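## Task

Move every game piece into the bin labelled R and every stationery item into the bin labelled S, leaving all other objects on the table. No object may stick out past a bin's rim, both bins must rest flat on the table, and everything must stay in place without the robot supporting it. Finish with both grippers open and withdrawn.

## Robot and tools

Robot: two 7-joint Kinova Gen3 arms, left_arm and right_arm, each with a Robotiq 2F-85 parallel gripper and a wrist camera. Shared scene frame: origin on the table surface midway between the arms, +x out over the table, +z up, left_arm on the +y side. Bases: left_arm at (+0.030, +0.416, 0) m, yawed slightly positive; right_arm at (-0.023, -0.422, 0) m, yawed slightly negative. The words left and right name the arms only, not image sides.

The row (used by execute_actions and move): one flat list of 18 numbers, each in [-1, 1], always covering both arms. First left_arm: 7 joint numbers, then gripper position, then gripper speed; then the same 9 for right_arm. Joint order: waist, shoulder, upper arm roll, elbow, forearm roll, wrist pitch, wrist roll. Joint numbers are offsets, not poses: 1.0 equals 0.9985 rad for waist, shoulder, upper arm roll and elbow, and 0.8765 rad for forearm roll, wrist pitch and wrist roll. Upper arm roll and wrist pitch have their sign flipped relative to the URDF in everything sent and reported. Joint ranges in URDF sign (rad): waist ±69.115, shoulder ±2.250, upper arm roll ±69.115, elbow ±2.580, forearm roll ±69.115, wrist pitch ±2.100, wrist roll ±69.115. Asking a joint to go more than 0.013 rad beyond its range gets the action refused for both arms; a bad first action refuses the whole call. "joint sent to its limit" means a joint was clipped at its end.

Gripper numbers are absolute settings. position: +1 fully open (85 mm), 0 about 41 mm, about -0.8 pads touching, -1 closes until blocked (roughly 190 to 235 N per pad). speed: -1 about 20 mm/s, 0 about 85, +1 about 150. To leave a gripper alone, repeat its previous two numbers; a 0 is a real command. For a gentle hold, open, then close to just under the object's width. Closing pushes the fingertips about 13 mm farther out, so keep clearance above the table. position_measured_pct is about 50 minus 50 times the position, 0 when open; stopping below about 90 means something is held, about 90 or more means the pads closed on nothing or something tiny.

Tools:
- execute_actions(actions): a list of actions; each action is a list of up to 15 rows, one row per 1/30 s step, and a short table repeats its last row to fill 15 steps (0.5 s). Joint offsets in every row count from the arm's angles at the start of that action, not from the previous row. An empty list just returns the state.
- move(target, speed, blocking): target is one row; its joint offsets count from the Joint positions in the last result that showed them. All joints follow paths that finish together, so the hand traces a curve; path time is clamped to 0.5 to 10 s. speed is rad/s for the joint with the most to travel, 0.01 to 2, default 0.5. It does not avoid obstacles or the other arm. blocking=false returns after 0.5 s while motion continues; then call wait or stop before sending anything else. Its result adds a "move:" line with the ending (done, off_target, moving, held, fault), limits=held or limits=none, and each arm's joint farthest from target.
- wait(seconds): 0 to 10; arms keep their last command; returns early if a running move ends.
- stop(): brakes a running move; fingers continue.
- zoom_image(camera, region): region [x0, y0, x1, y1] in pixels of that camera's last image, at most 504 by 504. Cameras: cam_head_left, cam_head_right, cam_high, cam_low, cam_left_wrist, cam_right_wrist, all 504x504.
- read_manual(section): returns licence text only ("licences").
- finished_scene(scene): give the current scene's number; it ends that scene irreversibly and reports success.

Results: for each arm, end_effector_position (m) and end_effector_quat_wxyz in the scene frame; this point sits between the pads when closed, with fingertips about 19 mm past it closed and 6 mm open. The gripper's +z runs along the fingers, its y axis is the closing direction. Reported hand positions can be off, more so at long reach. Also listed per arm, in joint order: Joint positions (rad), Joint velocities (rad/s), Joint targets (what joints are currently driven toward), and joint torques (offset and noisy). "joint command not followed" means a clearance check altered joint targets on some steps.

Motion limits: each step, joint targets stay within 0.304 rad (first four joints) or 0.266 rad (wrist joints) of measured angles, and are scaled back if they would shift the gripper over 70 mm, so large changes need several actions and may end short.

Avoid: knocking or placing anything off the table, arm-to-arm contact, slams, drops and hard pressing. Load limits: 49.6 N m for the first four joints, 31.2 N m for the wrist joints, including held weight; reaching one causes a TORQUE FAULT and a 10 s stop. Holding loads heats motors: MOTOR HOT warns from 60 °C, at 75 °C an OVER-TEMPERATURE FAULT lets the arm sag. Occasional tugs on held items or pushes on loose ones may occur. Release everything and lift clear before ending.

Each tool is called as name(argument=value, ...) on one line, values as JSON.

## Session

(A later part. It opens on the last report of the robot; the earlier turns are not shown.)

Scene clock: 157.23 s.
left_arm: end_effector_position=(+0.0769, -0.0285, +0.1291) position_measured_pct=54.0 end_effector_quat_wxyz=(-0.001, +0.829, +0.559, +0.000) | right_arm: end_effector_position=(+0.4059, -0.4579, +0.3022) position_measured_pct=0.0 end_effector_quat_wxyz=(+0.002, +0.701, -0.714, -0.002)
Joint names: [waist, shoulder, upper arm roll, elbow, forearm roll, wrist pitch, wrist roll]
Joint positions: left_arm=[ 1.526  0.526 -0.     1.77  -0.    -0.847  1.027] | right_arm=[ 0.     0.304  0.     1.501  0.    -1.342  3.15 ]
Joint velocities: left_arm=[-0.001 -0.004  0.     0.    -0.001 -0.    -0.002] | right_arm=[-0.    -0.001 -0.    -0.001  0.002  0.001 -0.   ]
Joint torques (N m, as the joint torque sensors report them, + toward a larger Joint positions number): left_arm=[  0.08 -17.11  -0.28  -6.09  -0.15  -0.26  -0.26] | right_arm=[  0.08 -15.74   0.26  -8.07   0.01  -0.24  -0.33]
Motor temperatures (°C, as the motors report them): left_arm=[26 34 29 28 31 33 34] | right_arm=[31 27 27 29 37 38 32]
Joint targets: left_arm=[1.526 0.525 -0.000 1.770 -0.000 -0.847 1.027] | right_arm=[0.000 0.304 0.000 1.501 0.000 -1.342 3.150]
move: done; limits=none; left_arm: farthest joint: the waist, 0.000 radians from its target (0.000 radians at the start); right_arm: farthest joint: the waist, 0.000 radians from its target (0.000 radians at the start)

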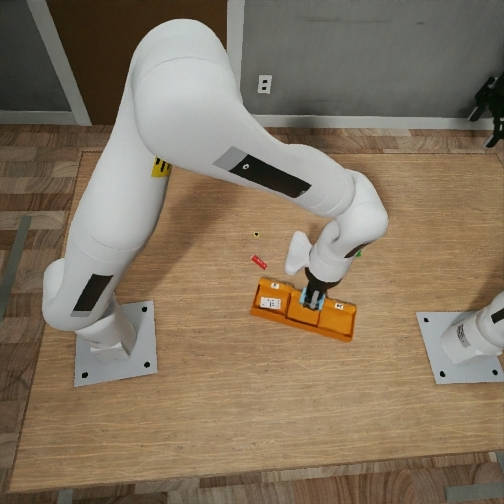

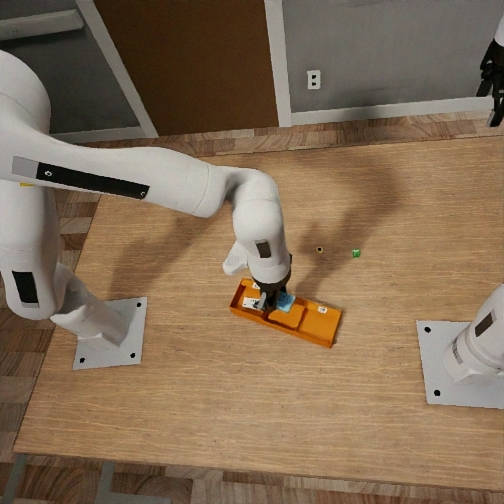

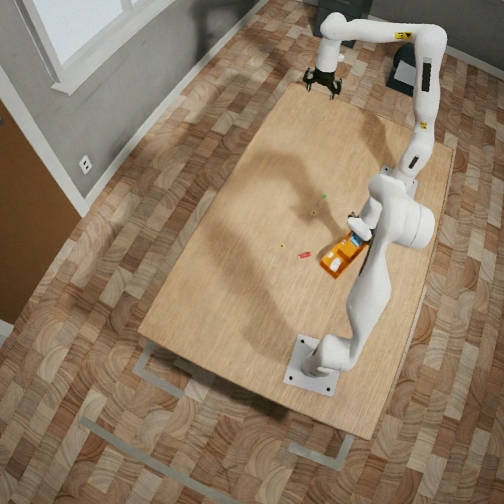

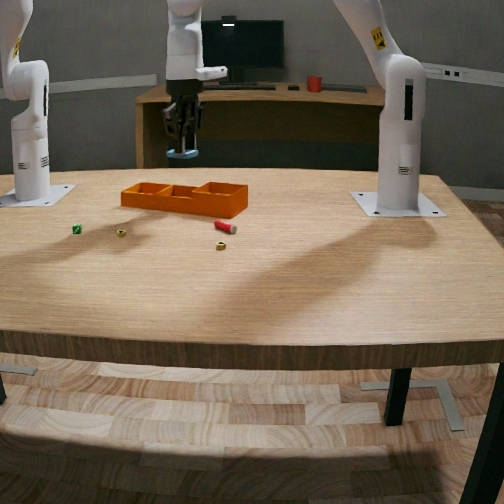

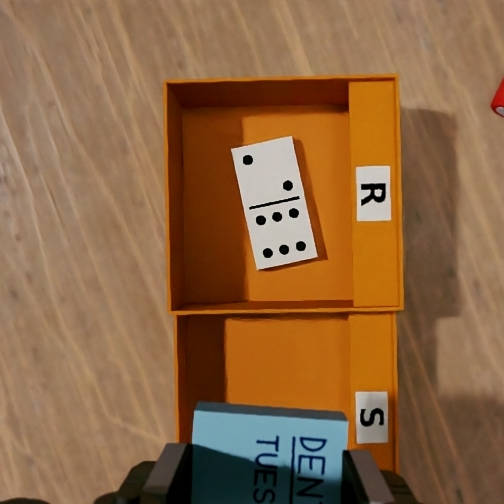

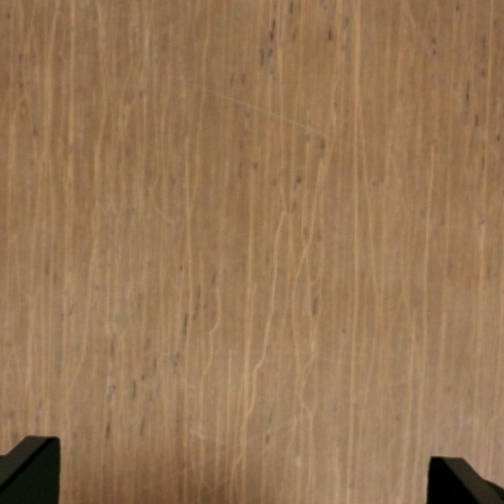

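move(target=[0,0.178,0,0.088,0,0.305,0,-0.08,0,0,0,0,0,0,0,0,1,0], speed=0.2)

Scene clock: 163.53 s.
left_arm: end_effector_position=(+0.0766, -0.0272, +0.0317) position_measured_pct=54.0 end_effector_quat_wxyz=(+0.000, +0.829, +0.559, -0.000) | right_arm: end_effector_position=(+0.4059, -0.4579, +0.3022) position_measured_pct=0.0 end_effector_quat_wxyz=(+0.002, +0.701, -0.714, -0.002)
Joint names: [waist, shoulder, upper arm roll, elbow, forearm roll, wrist pitch, wrist roll]
Joint positions: left_arm=[ 1.526  0.703 -0.     1.858 -0.    -0.58   1.027] | right_arm=[ 0.     0.304  0.     1.501  0.    -1.342  3.15 ]
Joint velocities: left_arm=[ 0.     0.002 -0.     0.001  0.001  0.     0.   ] | right_arm=[ 0.001 -0.001  0.     0.001  0.     0.     0.   ]
Joint torques (N m, as the joint torque sensors report them, + toward a larger Joint positions number): left_arm=[  0.05 -18.07  -0.34  -4.35  -0.19  -0.22  -0.28] | right_arm=[  0.02 -15.74   0.38  -8.16   0.04  -0.2   -0.32]
Motor temperatures (°C, as the motors report them): left_arm=[26 34 29 28 31 33 34] | right_arm=[31 27 27 29 37 38 32]
Joint targets: left_arm=[1.526 0.703 -0.000 1.858 -0.000 -0.580 1.027] | right_arm=[0.000 0.304 0.000 1.501 0.000 -1.342 3.150]
move: done; limits=none; left_arm: farthest joint: the shoulder, 0.001 radians from its target (0.178 radians at the start); right_arm: farthest joint: the waist, 0.000 radians from its target (0.000 radians at the start)

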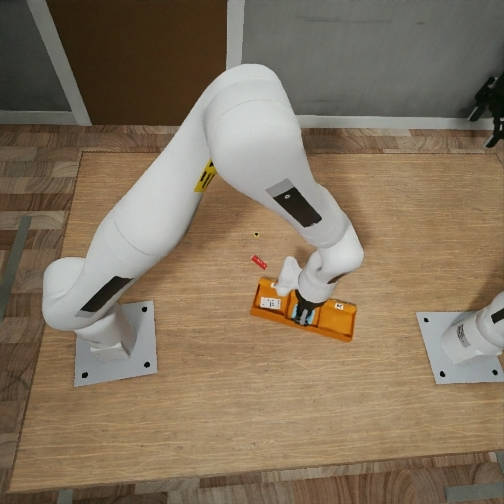

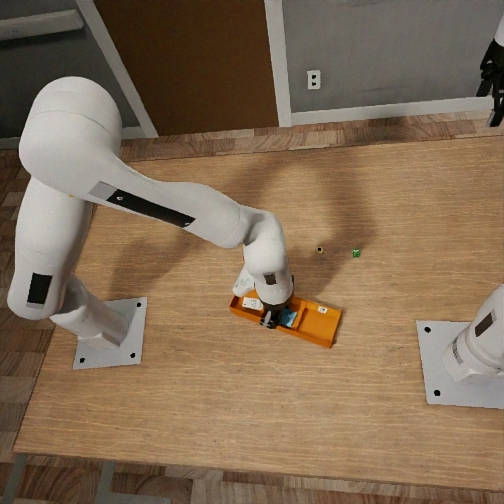

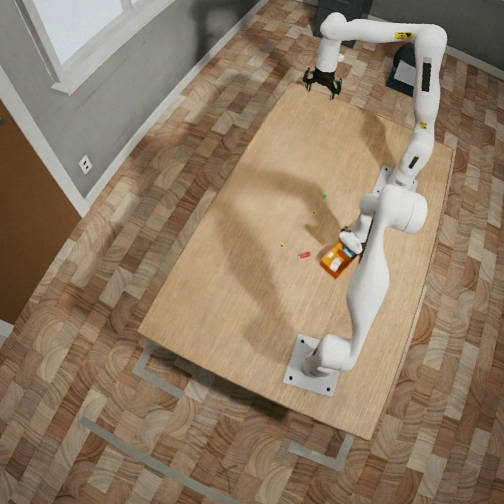

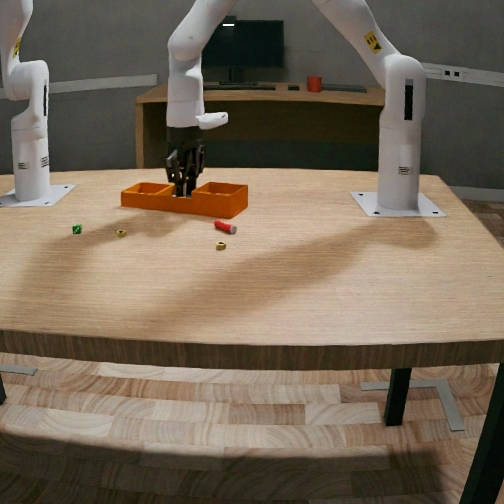

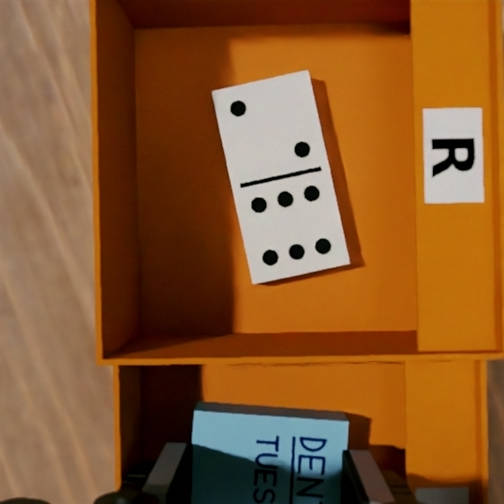

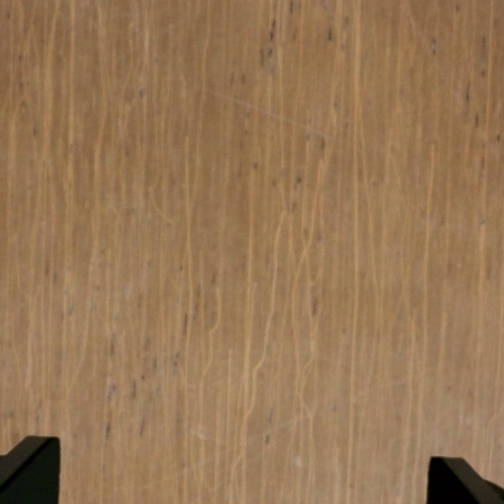

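move(target=[0,0,0,0,0,0,0,0.08,-1,0,0,0,0,0,0,0,1,0])

zoom_image(camera="cam_low", region=[110,130,260,230])

Scene clock: 167.67 s.
left_arm: end_effector_position=(+0.0766, -0.0271, +0.0316) position_measured_pct=48.0 end_effector_quat_wxyz=(+0.000, +0.829, +0.559, -0.000) | right_arm: end_effector_position=(+0.4059, -0.4579, +0.3022) position_measured_pct=0.0 end_effector_quat_wxyz=(+0.002, +0.701, -0.714, -0.002)
Joint names: [waist, shoulder, upper arm roll, elbow, forearm roll, wrist pitch, wrist roll]
Joint positions: left_arm=[ 1.526  0.703 -0.     1.858 -0.    -0.58   1.027] | right_arm=[ 0.     0.304  0.     1.501  0.    -1.342  3.15 ]
Joint velocities: left_arm=[-0.    -0.003 -0.    -0.    -0.001 -0.001 -0.001] | right_arm=[ 0.001 -0.001 -0.     0.001 -0.     0.001  0.   ]
Joint torques (N m, as the joint torque sensors report them, + toward a larger Joint positions number): left_arm=[  0.08 -18.74  -0.32  -4.59  -0.18  -0.25  -0.3 ] | right_arm=[  0.01 -15.69   0.13  -8.16   0.03  -0.17  -0.36]
Motor temperatures (°C, as the motors report them): left_arm=[26 34 29 28 31 33 34] | right_arm=[31 27 27 29 37 38 32]
Joint targets: left_arm=[1.526 0.703 -0.000 1.858 -0.000 -0.580 1.027] | right_arm=[0.000 0.304 0.000 1.501 0.000 -1.342 3.150]
move: done; limits=none; left_arm: farthest joint: the waist, 0.000 radians from its target (0.000 radians at the start); right_arm: farthest joint: the waist, 0.000 radians from its target (0.000 radians at the start)

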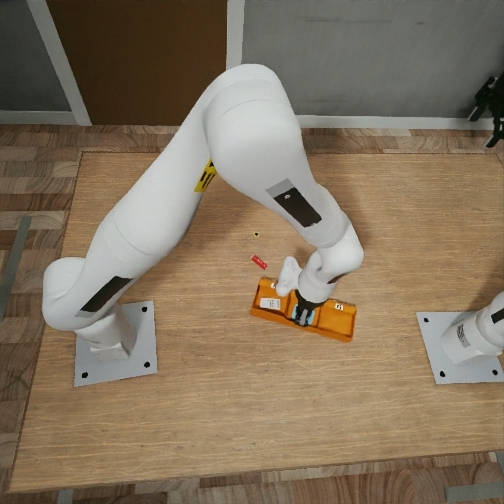

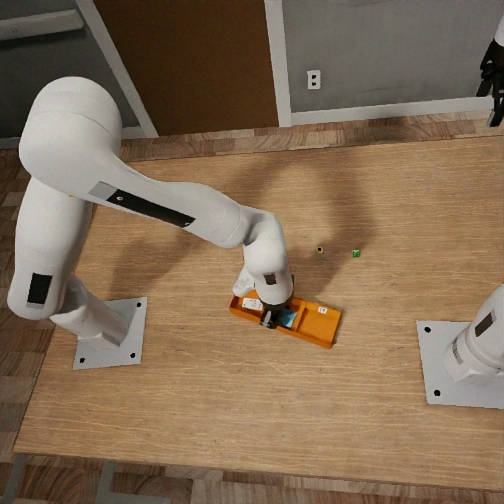

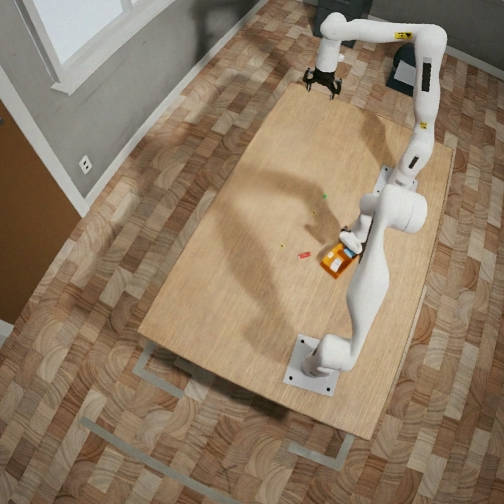

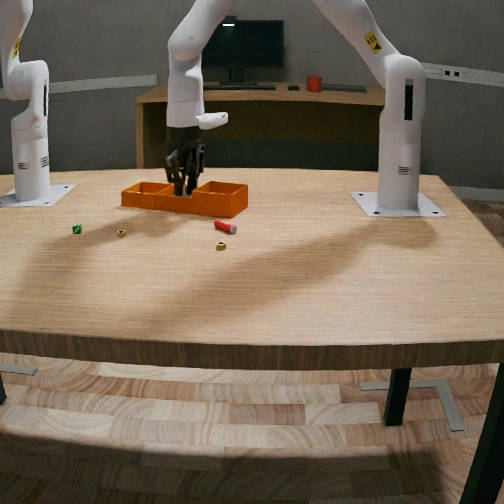

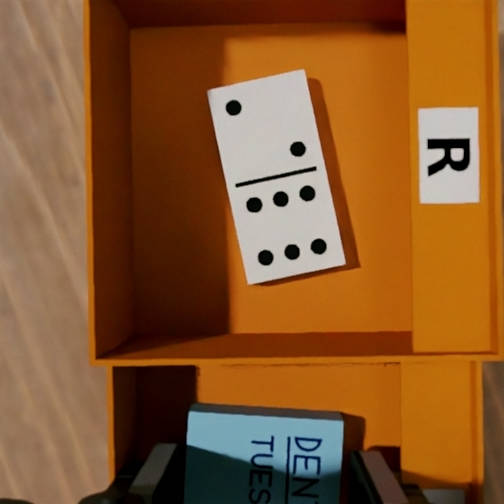

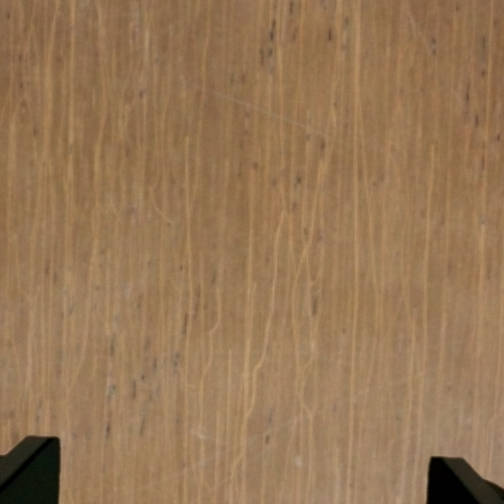

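Region (110, 130, 260, 230) of cam_low's 504x504 image, scaled by 3.360, with more detail than that image has.

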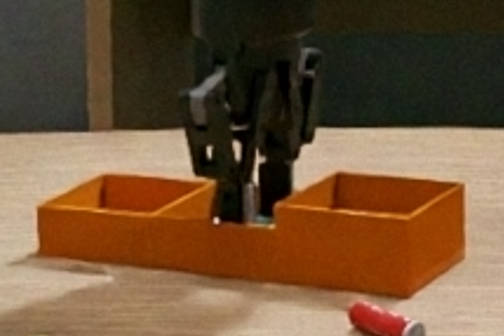

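move(target=[0,-0.044,0,-0.019,0,-0.07,0,0.08,-1,0,0,0,0,0,0,0,1,0], speed=0.15)

Scene clock: 172.53 s.
left_arm: end_effector_position=(+0.0770, -0.0293, +0.0544) position_measured_pct=48.4 end_effector_quat_wxyz=(+0.001, +0.829, +0.559, -0.000) | right_arm: end_effector_position=(+0.4059, -0.4579, +0.3022) position_measured_pct=0.0 end_effector_quat_wxyz=(+0.002, +0.701, -0.714, -0.002)
Joint names: [waist, shoulder, upper arm roll, elbow, forearm roll, wrist pitch, wrist roll]
Joint positions: left_arm=[ 1.526  0.66  -0.     1.839 -0.    -0.641  1.027] | right_arm=[ 0.     0.304  0.     1.501  0.    -1.342  3.15 ]
Joint velocities: left_arm=[ 0.    -0.001 -0.    -0.     0.001 -0.001 -0.001] | right_arm=[ 0.001 -0.     0.    -0.001  0.    -0.001  0.   ]
Joint torques (N m, as the joint torque sensors report them, + toward a larger Joint positions number): left_arm=[  0.12 -18.46  -0.3   -5.09  -0.2   -0.21  -0.23] | right_arm=[  0.14 -15.7    0.39  -8.13   0.04  -0.15  -0.29]
Motor temperatures (°C, as the motors report them): left_arm=[26 34 29 28 31 33 34] | right_arm=[31 27 27 29 37 38 32]
Joint targets: left_arm=[1.526 0.659 -0.000 1.839 -0.000 -0.641 1.027] | right_arm=[0.000 0.304 0.000 1.501 0.000 -1.342 3.150]
move: done; limits=none; left_arm: farthest joint: the shoulder, 0.001 radians from its target (0.044 radians at the start); right_arm: farthest joint: the waist, 0.000 radians from its target (0.000 radians at the start)

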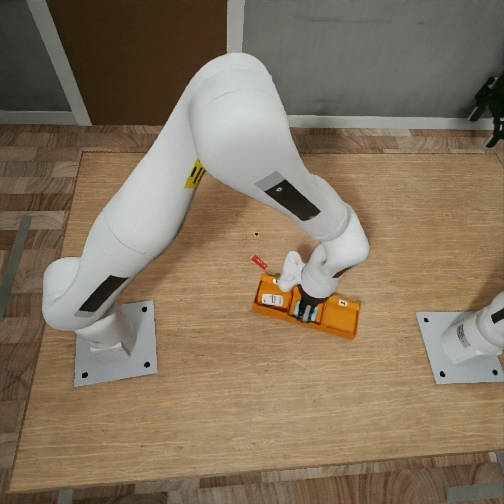

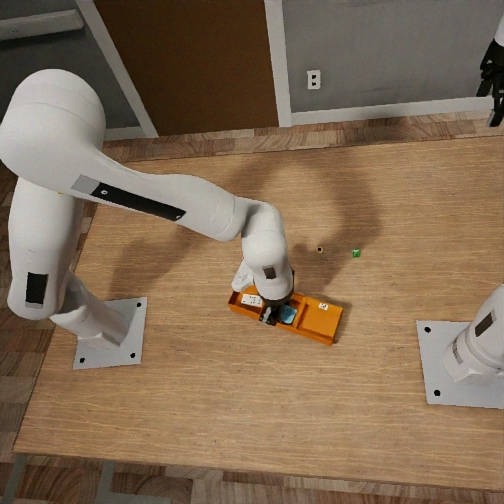

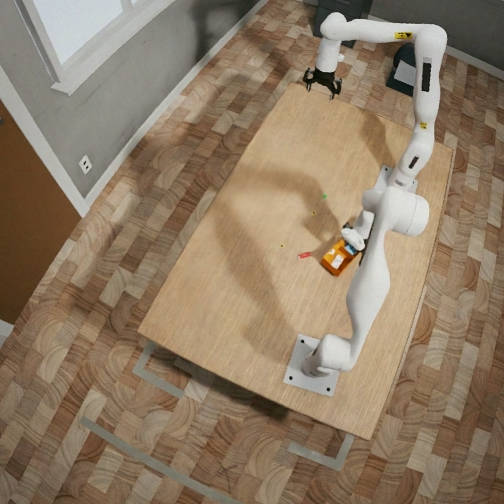

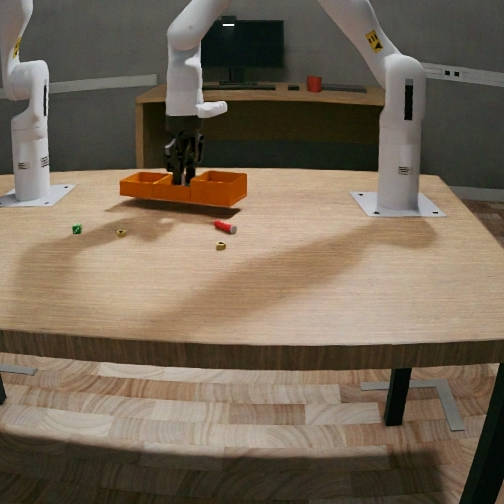

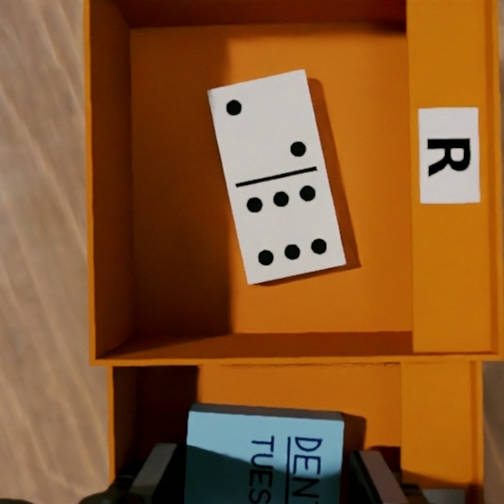

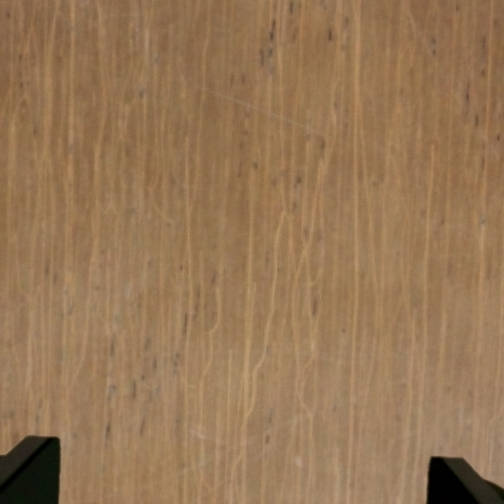

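move(target=[0,0.043,0,0.019,0,0.07,0,0.08,-1,0,0,0,0,0,0,0,1,0], speed=0.15)

move(target=[0,0,0,0,0,0,0,-0.05,-1,0,0,0,0,0,0,0,1,0])

move(target=[0,-0.044,0,-0.019,0,-0.07,0,-0.05,-1,0,0,0,0,0,0,0,1,0], speed=0.15)

Scene clock: 176.87 s.
left_arm: end_effector_position=(+0.0767, -0.0272, +0.0319) position_measured_pct=48.4 end_effector_quat_wxyz=(+0.001, +0.829, +0.559, -0.000) | right_arm: end_effector_position=(+0.4059, -0.4579, +0.3022) position_measured_pct=0.0 end_effector_quat_wxyz=(+0.002, +0.701, -0.714, -0.002)
Joint names: [waist, shoulder, upper arm roll, elbow, forearm roll, wrist pitch, wrist roll]
Joint positions: left_arm=[ 1.526  0.703 -0.     1.858 -0.    -0.58   1.027] | right_arm=[ 0.     0.304  0.     1.501  0.    -1.342  3.15 ]
Joint velocities: left_arm=[ 0.     0.001  0.     0.     0.     0.001 -0.   ] | right_arm=[-0.    -0.001 -0.     0.002  0.    -0.    -0.   ]
Joint torques (N m, as the joint torque sensors report them, + toward a larger Joint positions number): left_arm=[  0.14 -18.47  -0.31  -4.67  -0.19  -0.26  -0.24] | right_arm=[  0.25 -15.64   0.13  -8.13  -0.04  -0.3   -0.38]
Motor temperatures (°C, as the motors report them): left_arm=[26 34 29 28 31 33 34] | right_arm=[31 27 27 29 37 38 32]
Joint targets: left_arm=[1.526 0.703 -0.000 1.858 -0.000 -0.580 1.027] | right_arm=[0.000 0.304 0.000 1.501 0.000 -1.342 3.150]
move: done; limits=none; left_arm: farthest joint: the waist, 0.000 radians from its target (0.000 radians at the start); right_arm: farthest joint: the waist, 0.000 radians from its target (0.000 radians at the start)

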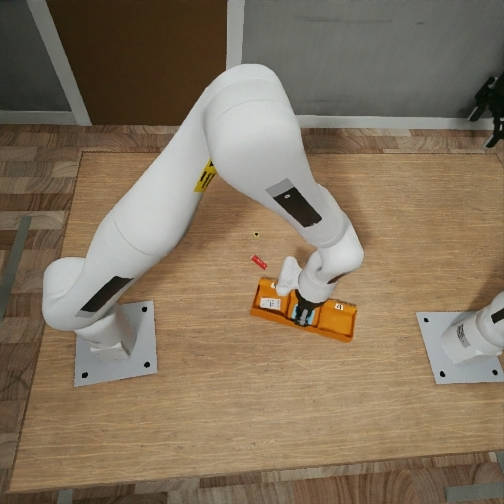

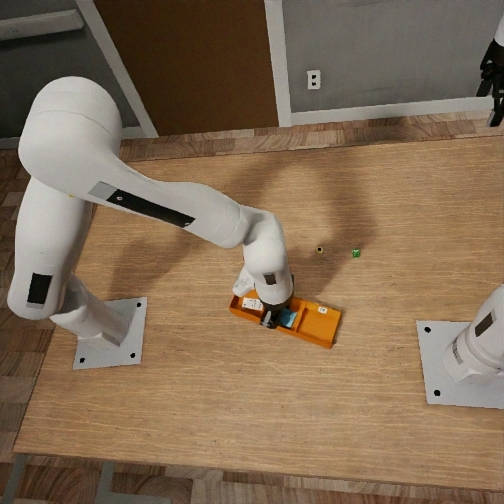

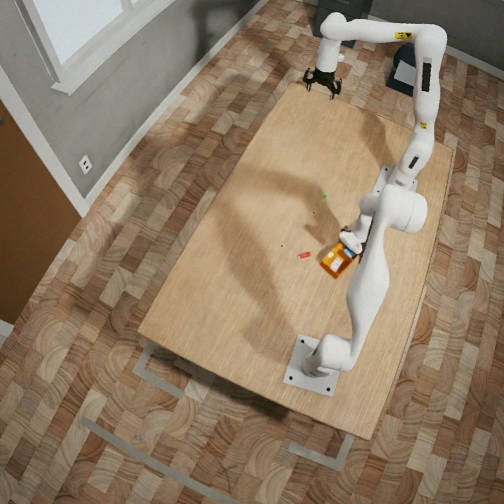

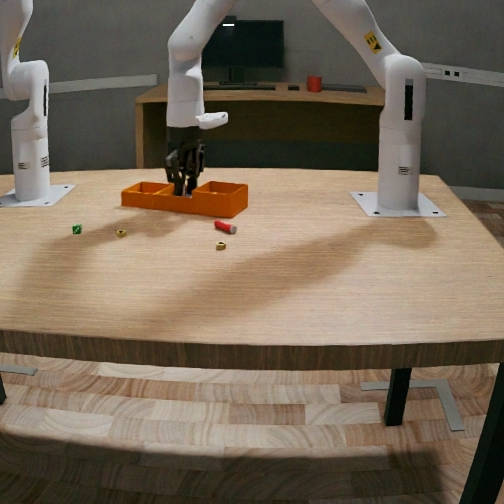

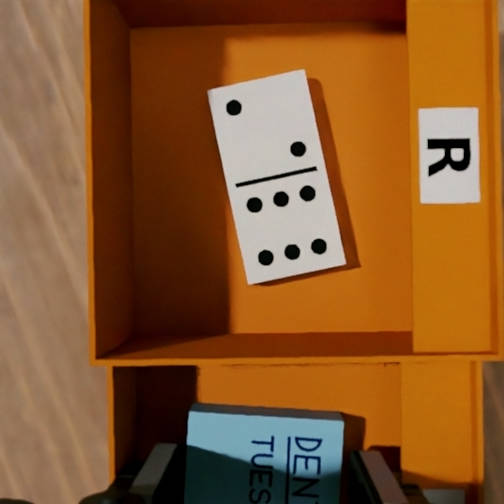

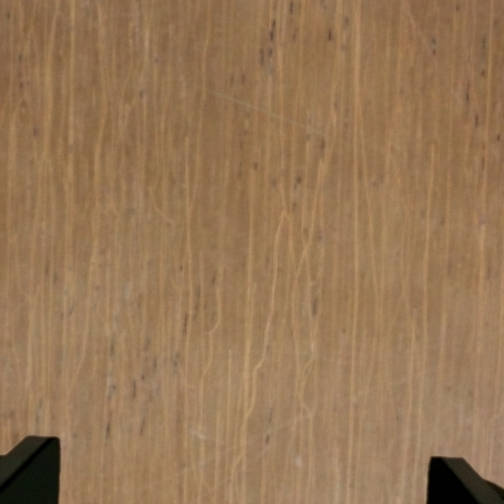

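Scene clock: 177.37 s.
left_arm: end_effector_position=(+0.0766, -0.0272, +0.0318) position_measured_pct=52.4 end_effector_quat_wxyz=(+0.000, +0.829, +0.559, -0.000) | right_arm: end_effector_position=(+0.4059, -0.4579, +0.3022) position_measured_pct=0.0 end_effector_quat_wxyz=(+0.002, +0.701, -0.714, -0.002)
Joint names: [waist, shoulder, upper arm roll, elbow, forearm roll, wrist pitch, wrist roll]
Joint positions: left_arm=[ 1.526  0.703 -0.     1.858 -0.    -0.58   1.027] | right_arm=[ 0.     0.304  0.     1.501  0.    -1.342  3.15 ]
Joint velocities: left_arm=[-0.    -0.     0.     0.     0.     0.    -0.002] | right_arm=[ 0.001  0.001 -0.     0.001 -0.001 -0.001 -0.   ]
Joint torques (N m, as the joint torque sensors report them, + toward a larger Joint positions number): left_arm=[  0.18 -18.78  -0.3   -4.64  -0.21  -0.15  -0.28] | right_arm=[  0.06 -15.65   0.25  -8.16  -0.05  -0.33  -0.4 ]
Motor temperatures (°C, as the motors report them): left_arm=[26 34 29 28 31 33 34] | right_arm=[31 27 27 29 37 38 32]
Joint targets: left_arm=[1.526 0.703 -0.000 1.858 -0.000 -0.580 1.027] | right_arm=[0.000 0.304 0.000 1.501 0.000 -1.342 3.150]
move: done; limits=none; left_arm: farthest joint: the waist, 0.000 radians from its target (0.000 radians at the start); right_arm: farthest joint: the waist, 0.000 radians from its target (0.000 radians at the start)

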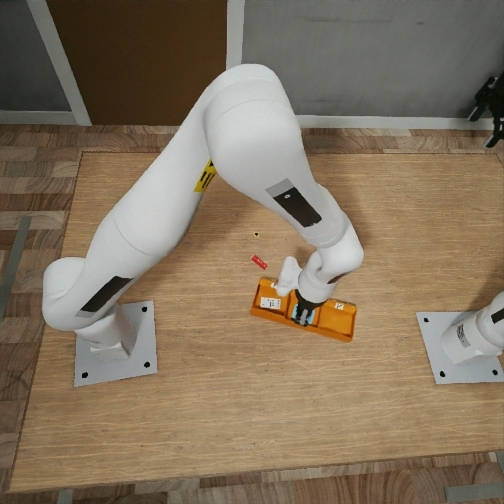

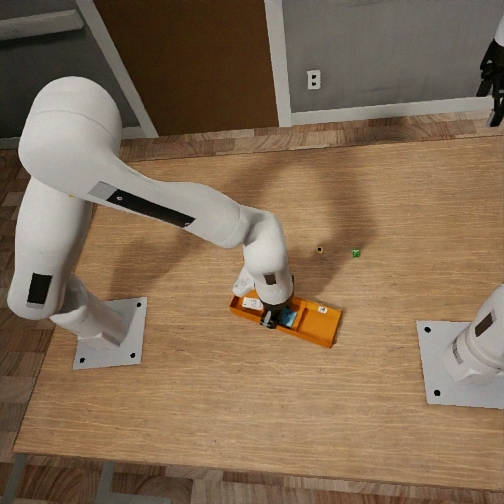

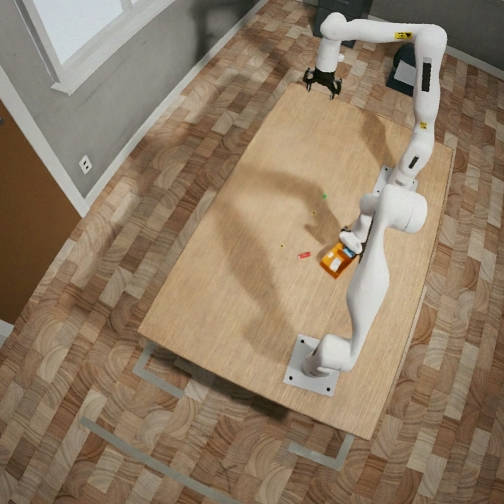

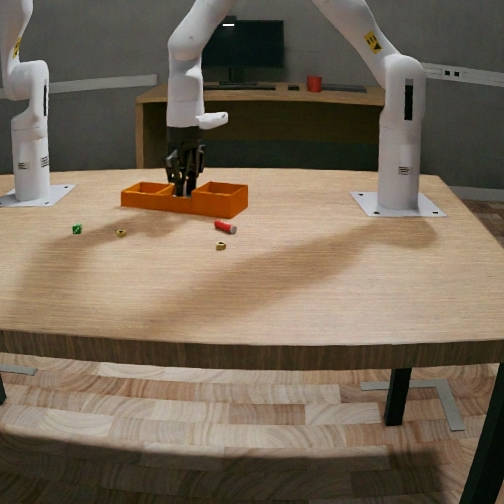

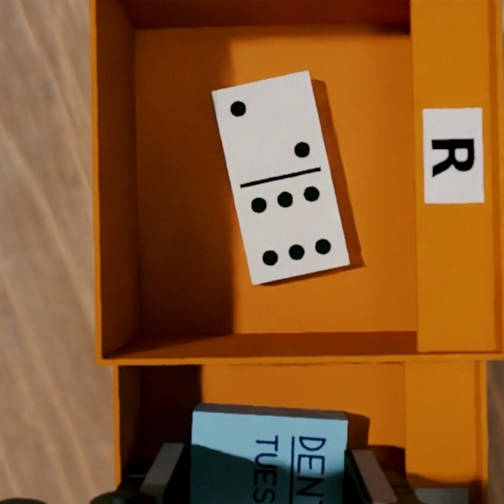

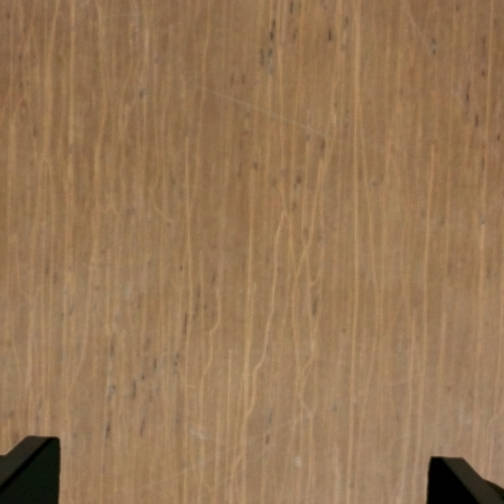

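Scene clock: 178.17 s.
left_arm: end_effector_position=(+0.0770, -0.0294, +0.0547) position_measured_pct=52.4 end_effector_quat_wxyz=(+0.001, +0.829, +0.559, -0.000) | right_arm: end_effector_position=(+0.4059, -0.4579, +0.3022) position_measured_pct=0.0 end_effector_quat_wxyz=(+0.002, +0.701, -0.714, -0.002)
Joint names: [waist, shoulder, upper arm roll, elbow, forearm roll, wrist pitch, wrist roll]
Joint positions: left_arm=[ 1.526  0.659 -0.     1.839 -0.    -0.641  1.027] | right_arm=[ 0.     0.304  0.     1.501  0.    -1.342  3.15 ]
Joint velocities: left_arm=[ 0.    -0.003 -0.001 -0.    -0.    -0.001  0.001] | right_arm=[-0.001 -0.001  0.     0.    -0.001  0.    -0.   ]
Joint torques (N m, as the joint torque sensors report them, + toward a larger Joint positions number): left_arm=[  0.1  -18.44  -0.28  -4.98  -0.14  -0.14  -0.25] | right_arm=[  0.18 -15.63   0.13  -8.     0.04  -0.23  -0.42]
Motor temperatures (°C, as the motors report them): left_arm=[26 34 29 28 31 33 34] | right_arm=[31 27 27 29 37 38 32]
Joint targets: left_arm=[1.526 0.659 -0.000 1.839 -0.000 -0.641 1.027] | right_arm=[0.000 0.304 0.000 1.501 0.000 -1.342 3.150]
move: done; limits=none; left_arm: farthest joint: the waist, 0.000 radians from its target (0.000 radians at the start); right_arm: farthest joint: the waist, 0.000 radians from its target (0.000 radians at the start)

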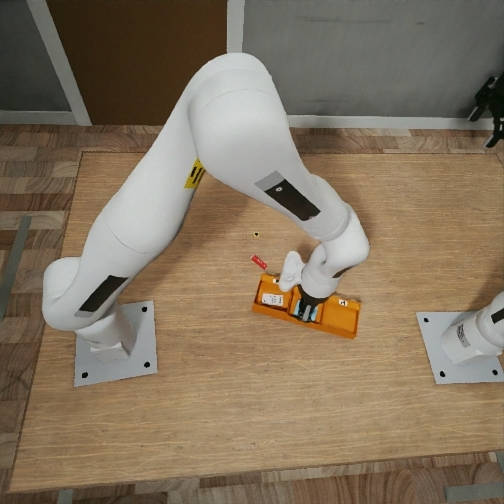

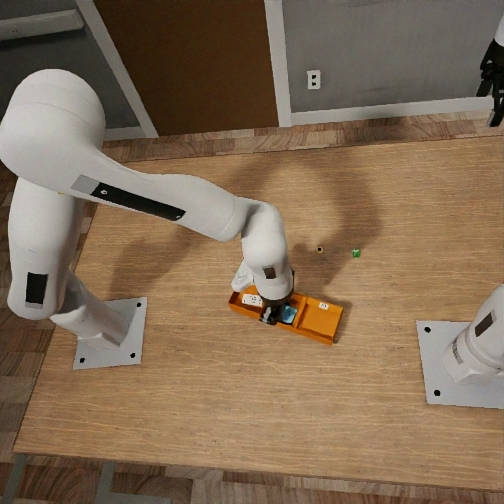

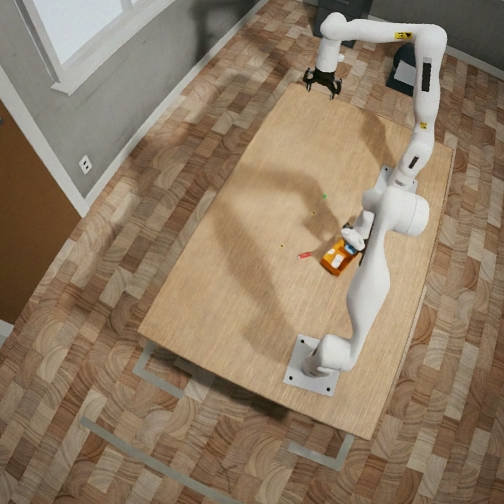

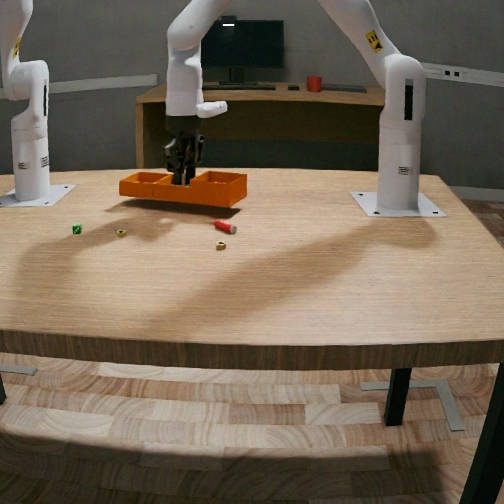

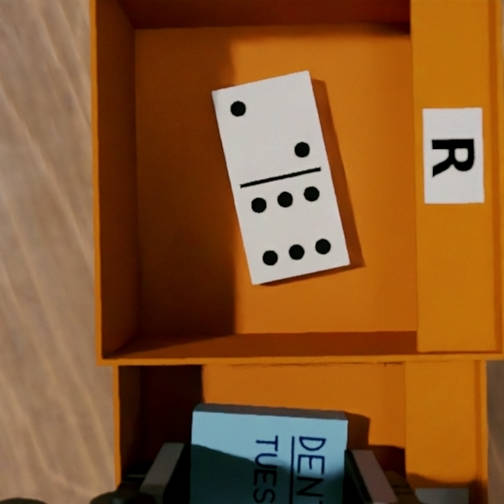

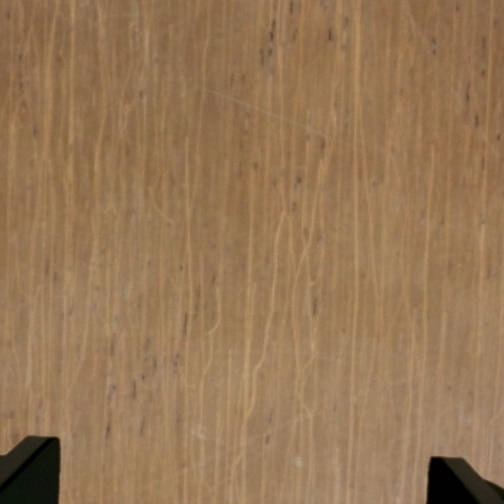

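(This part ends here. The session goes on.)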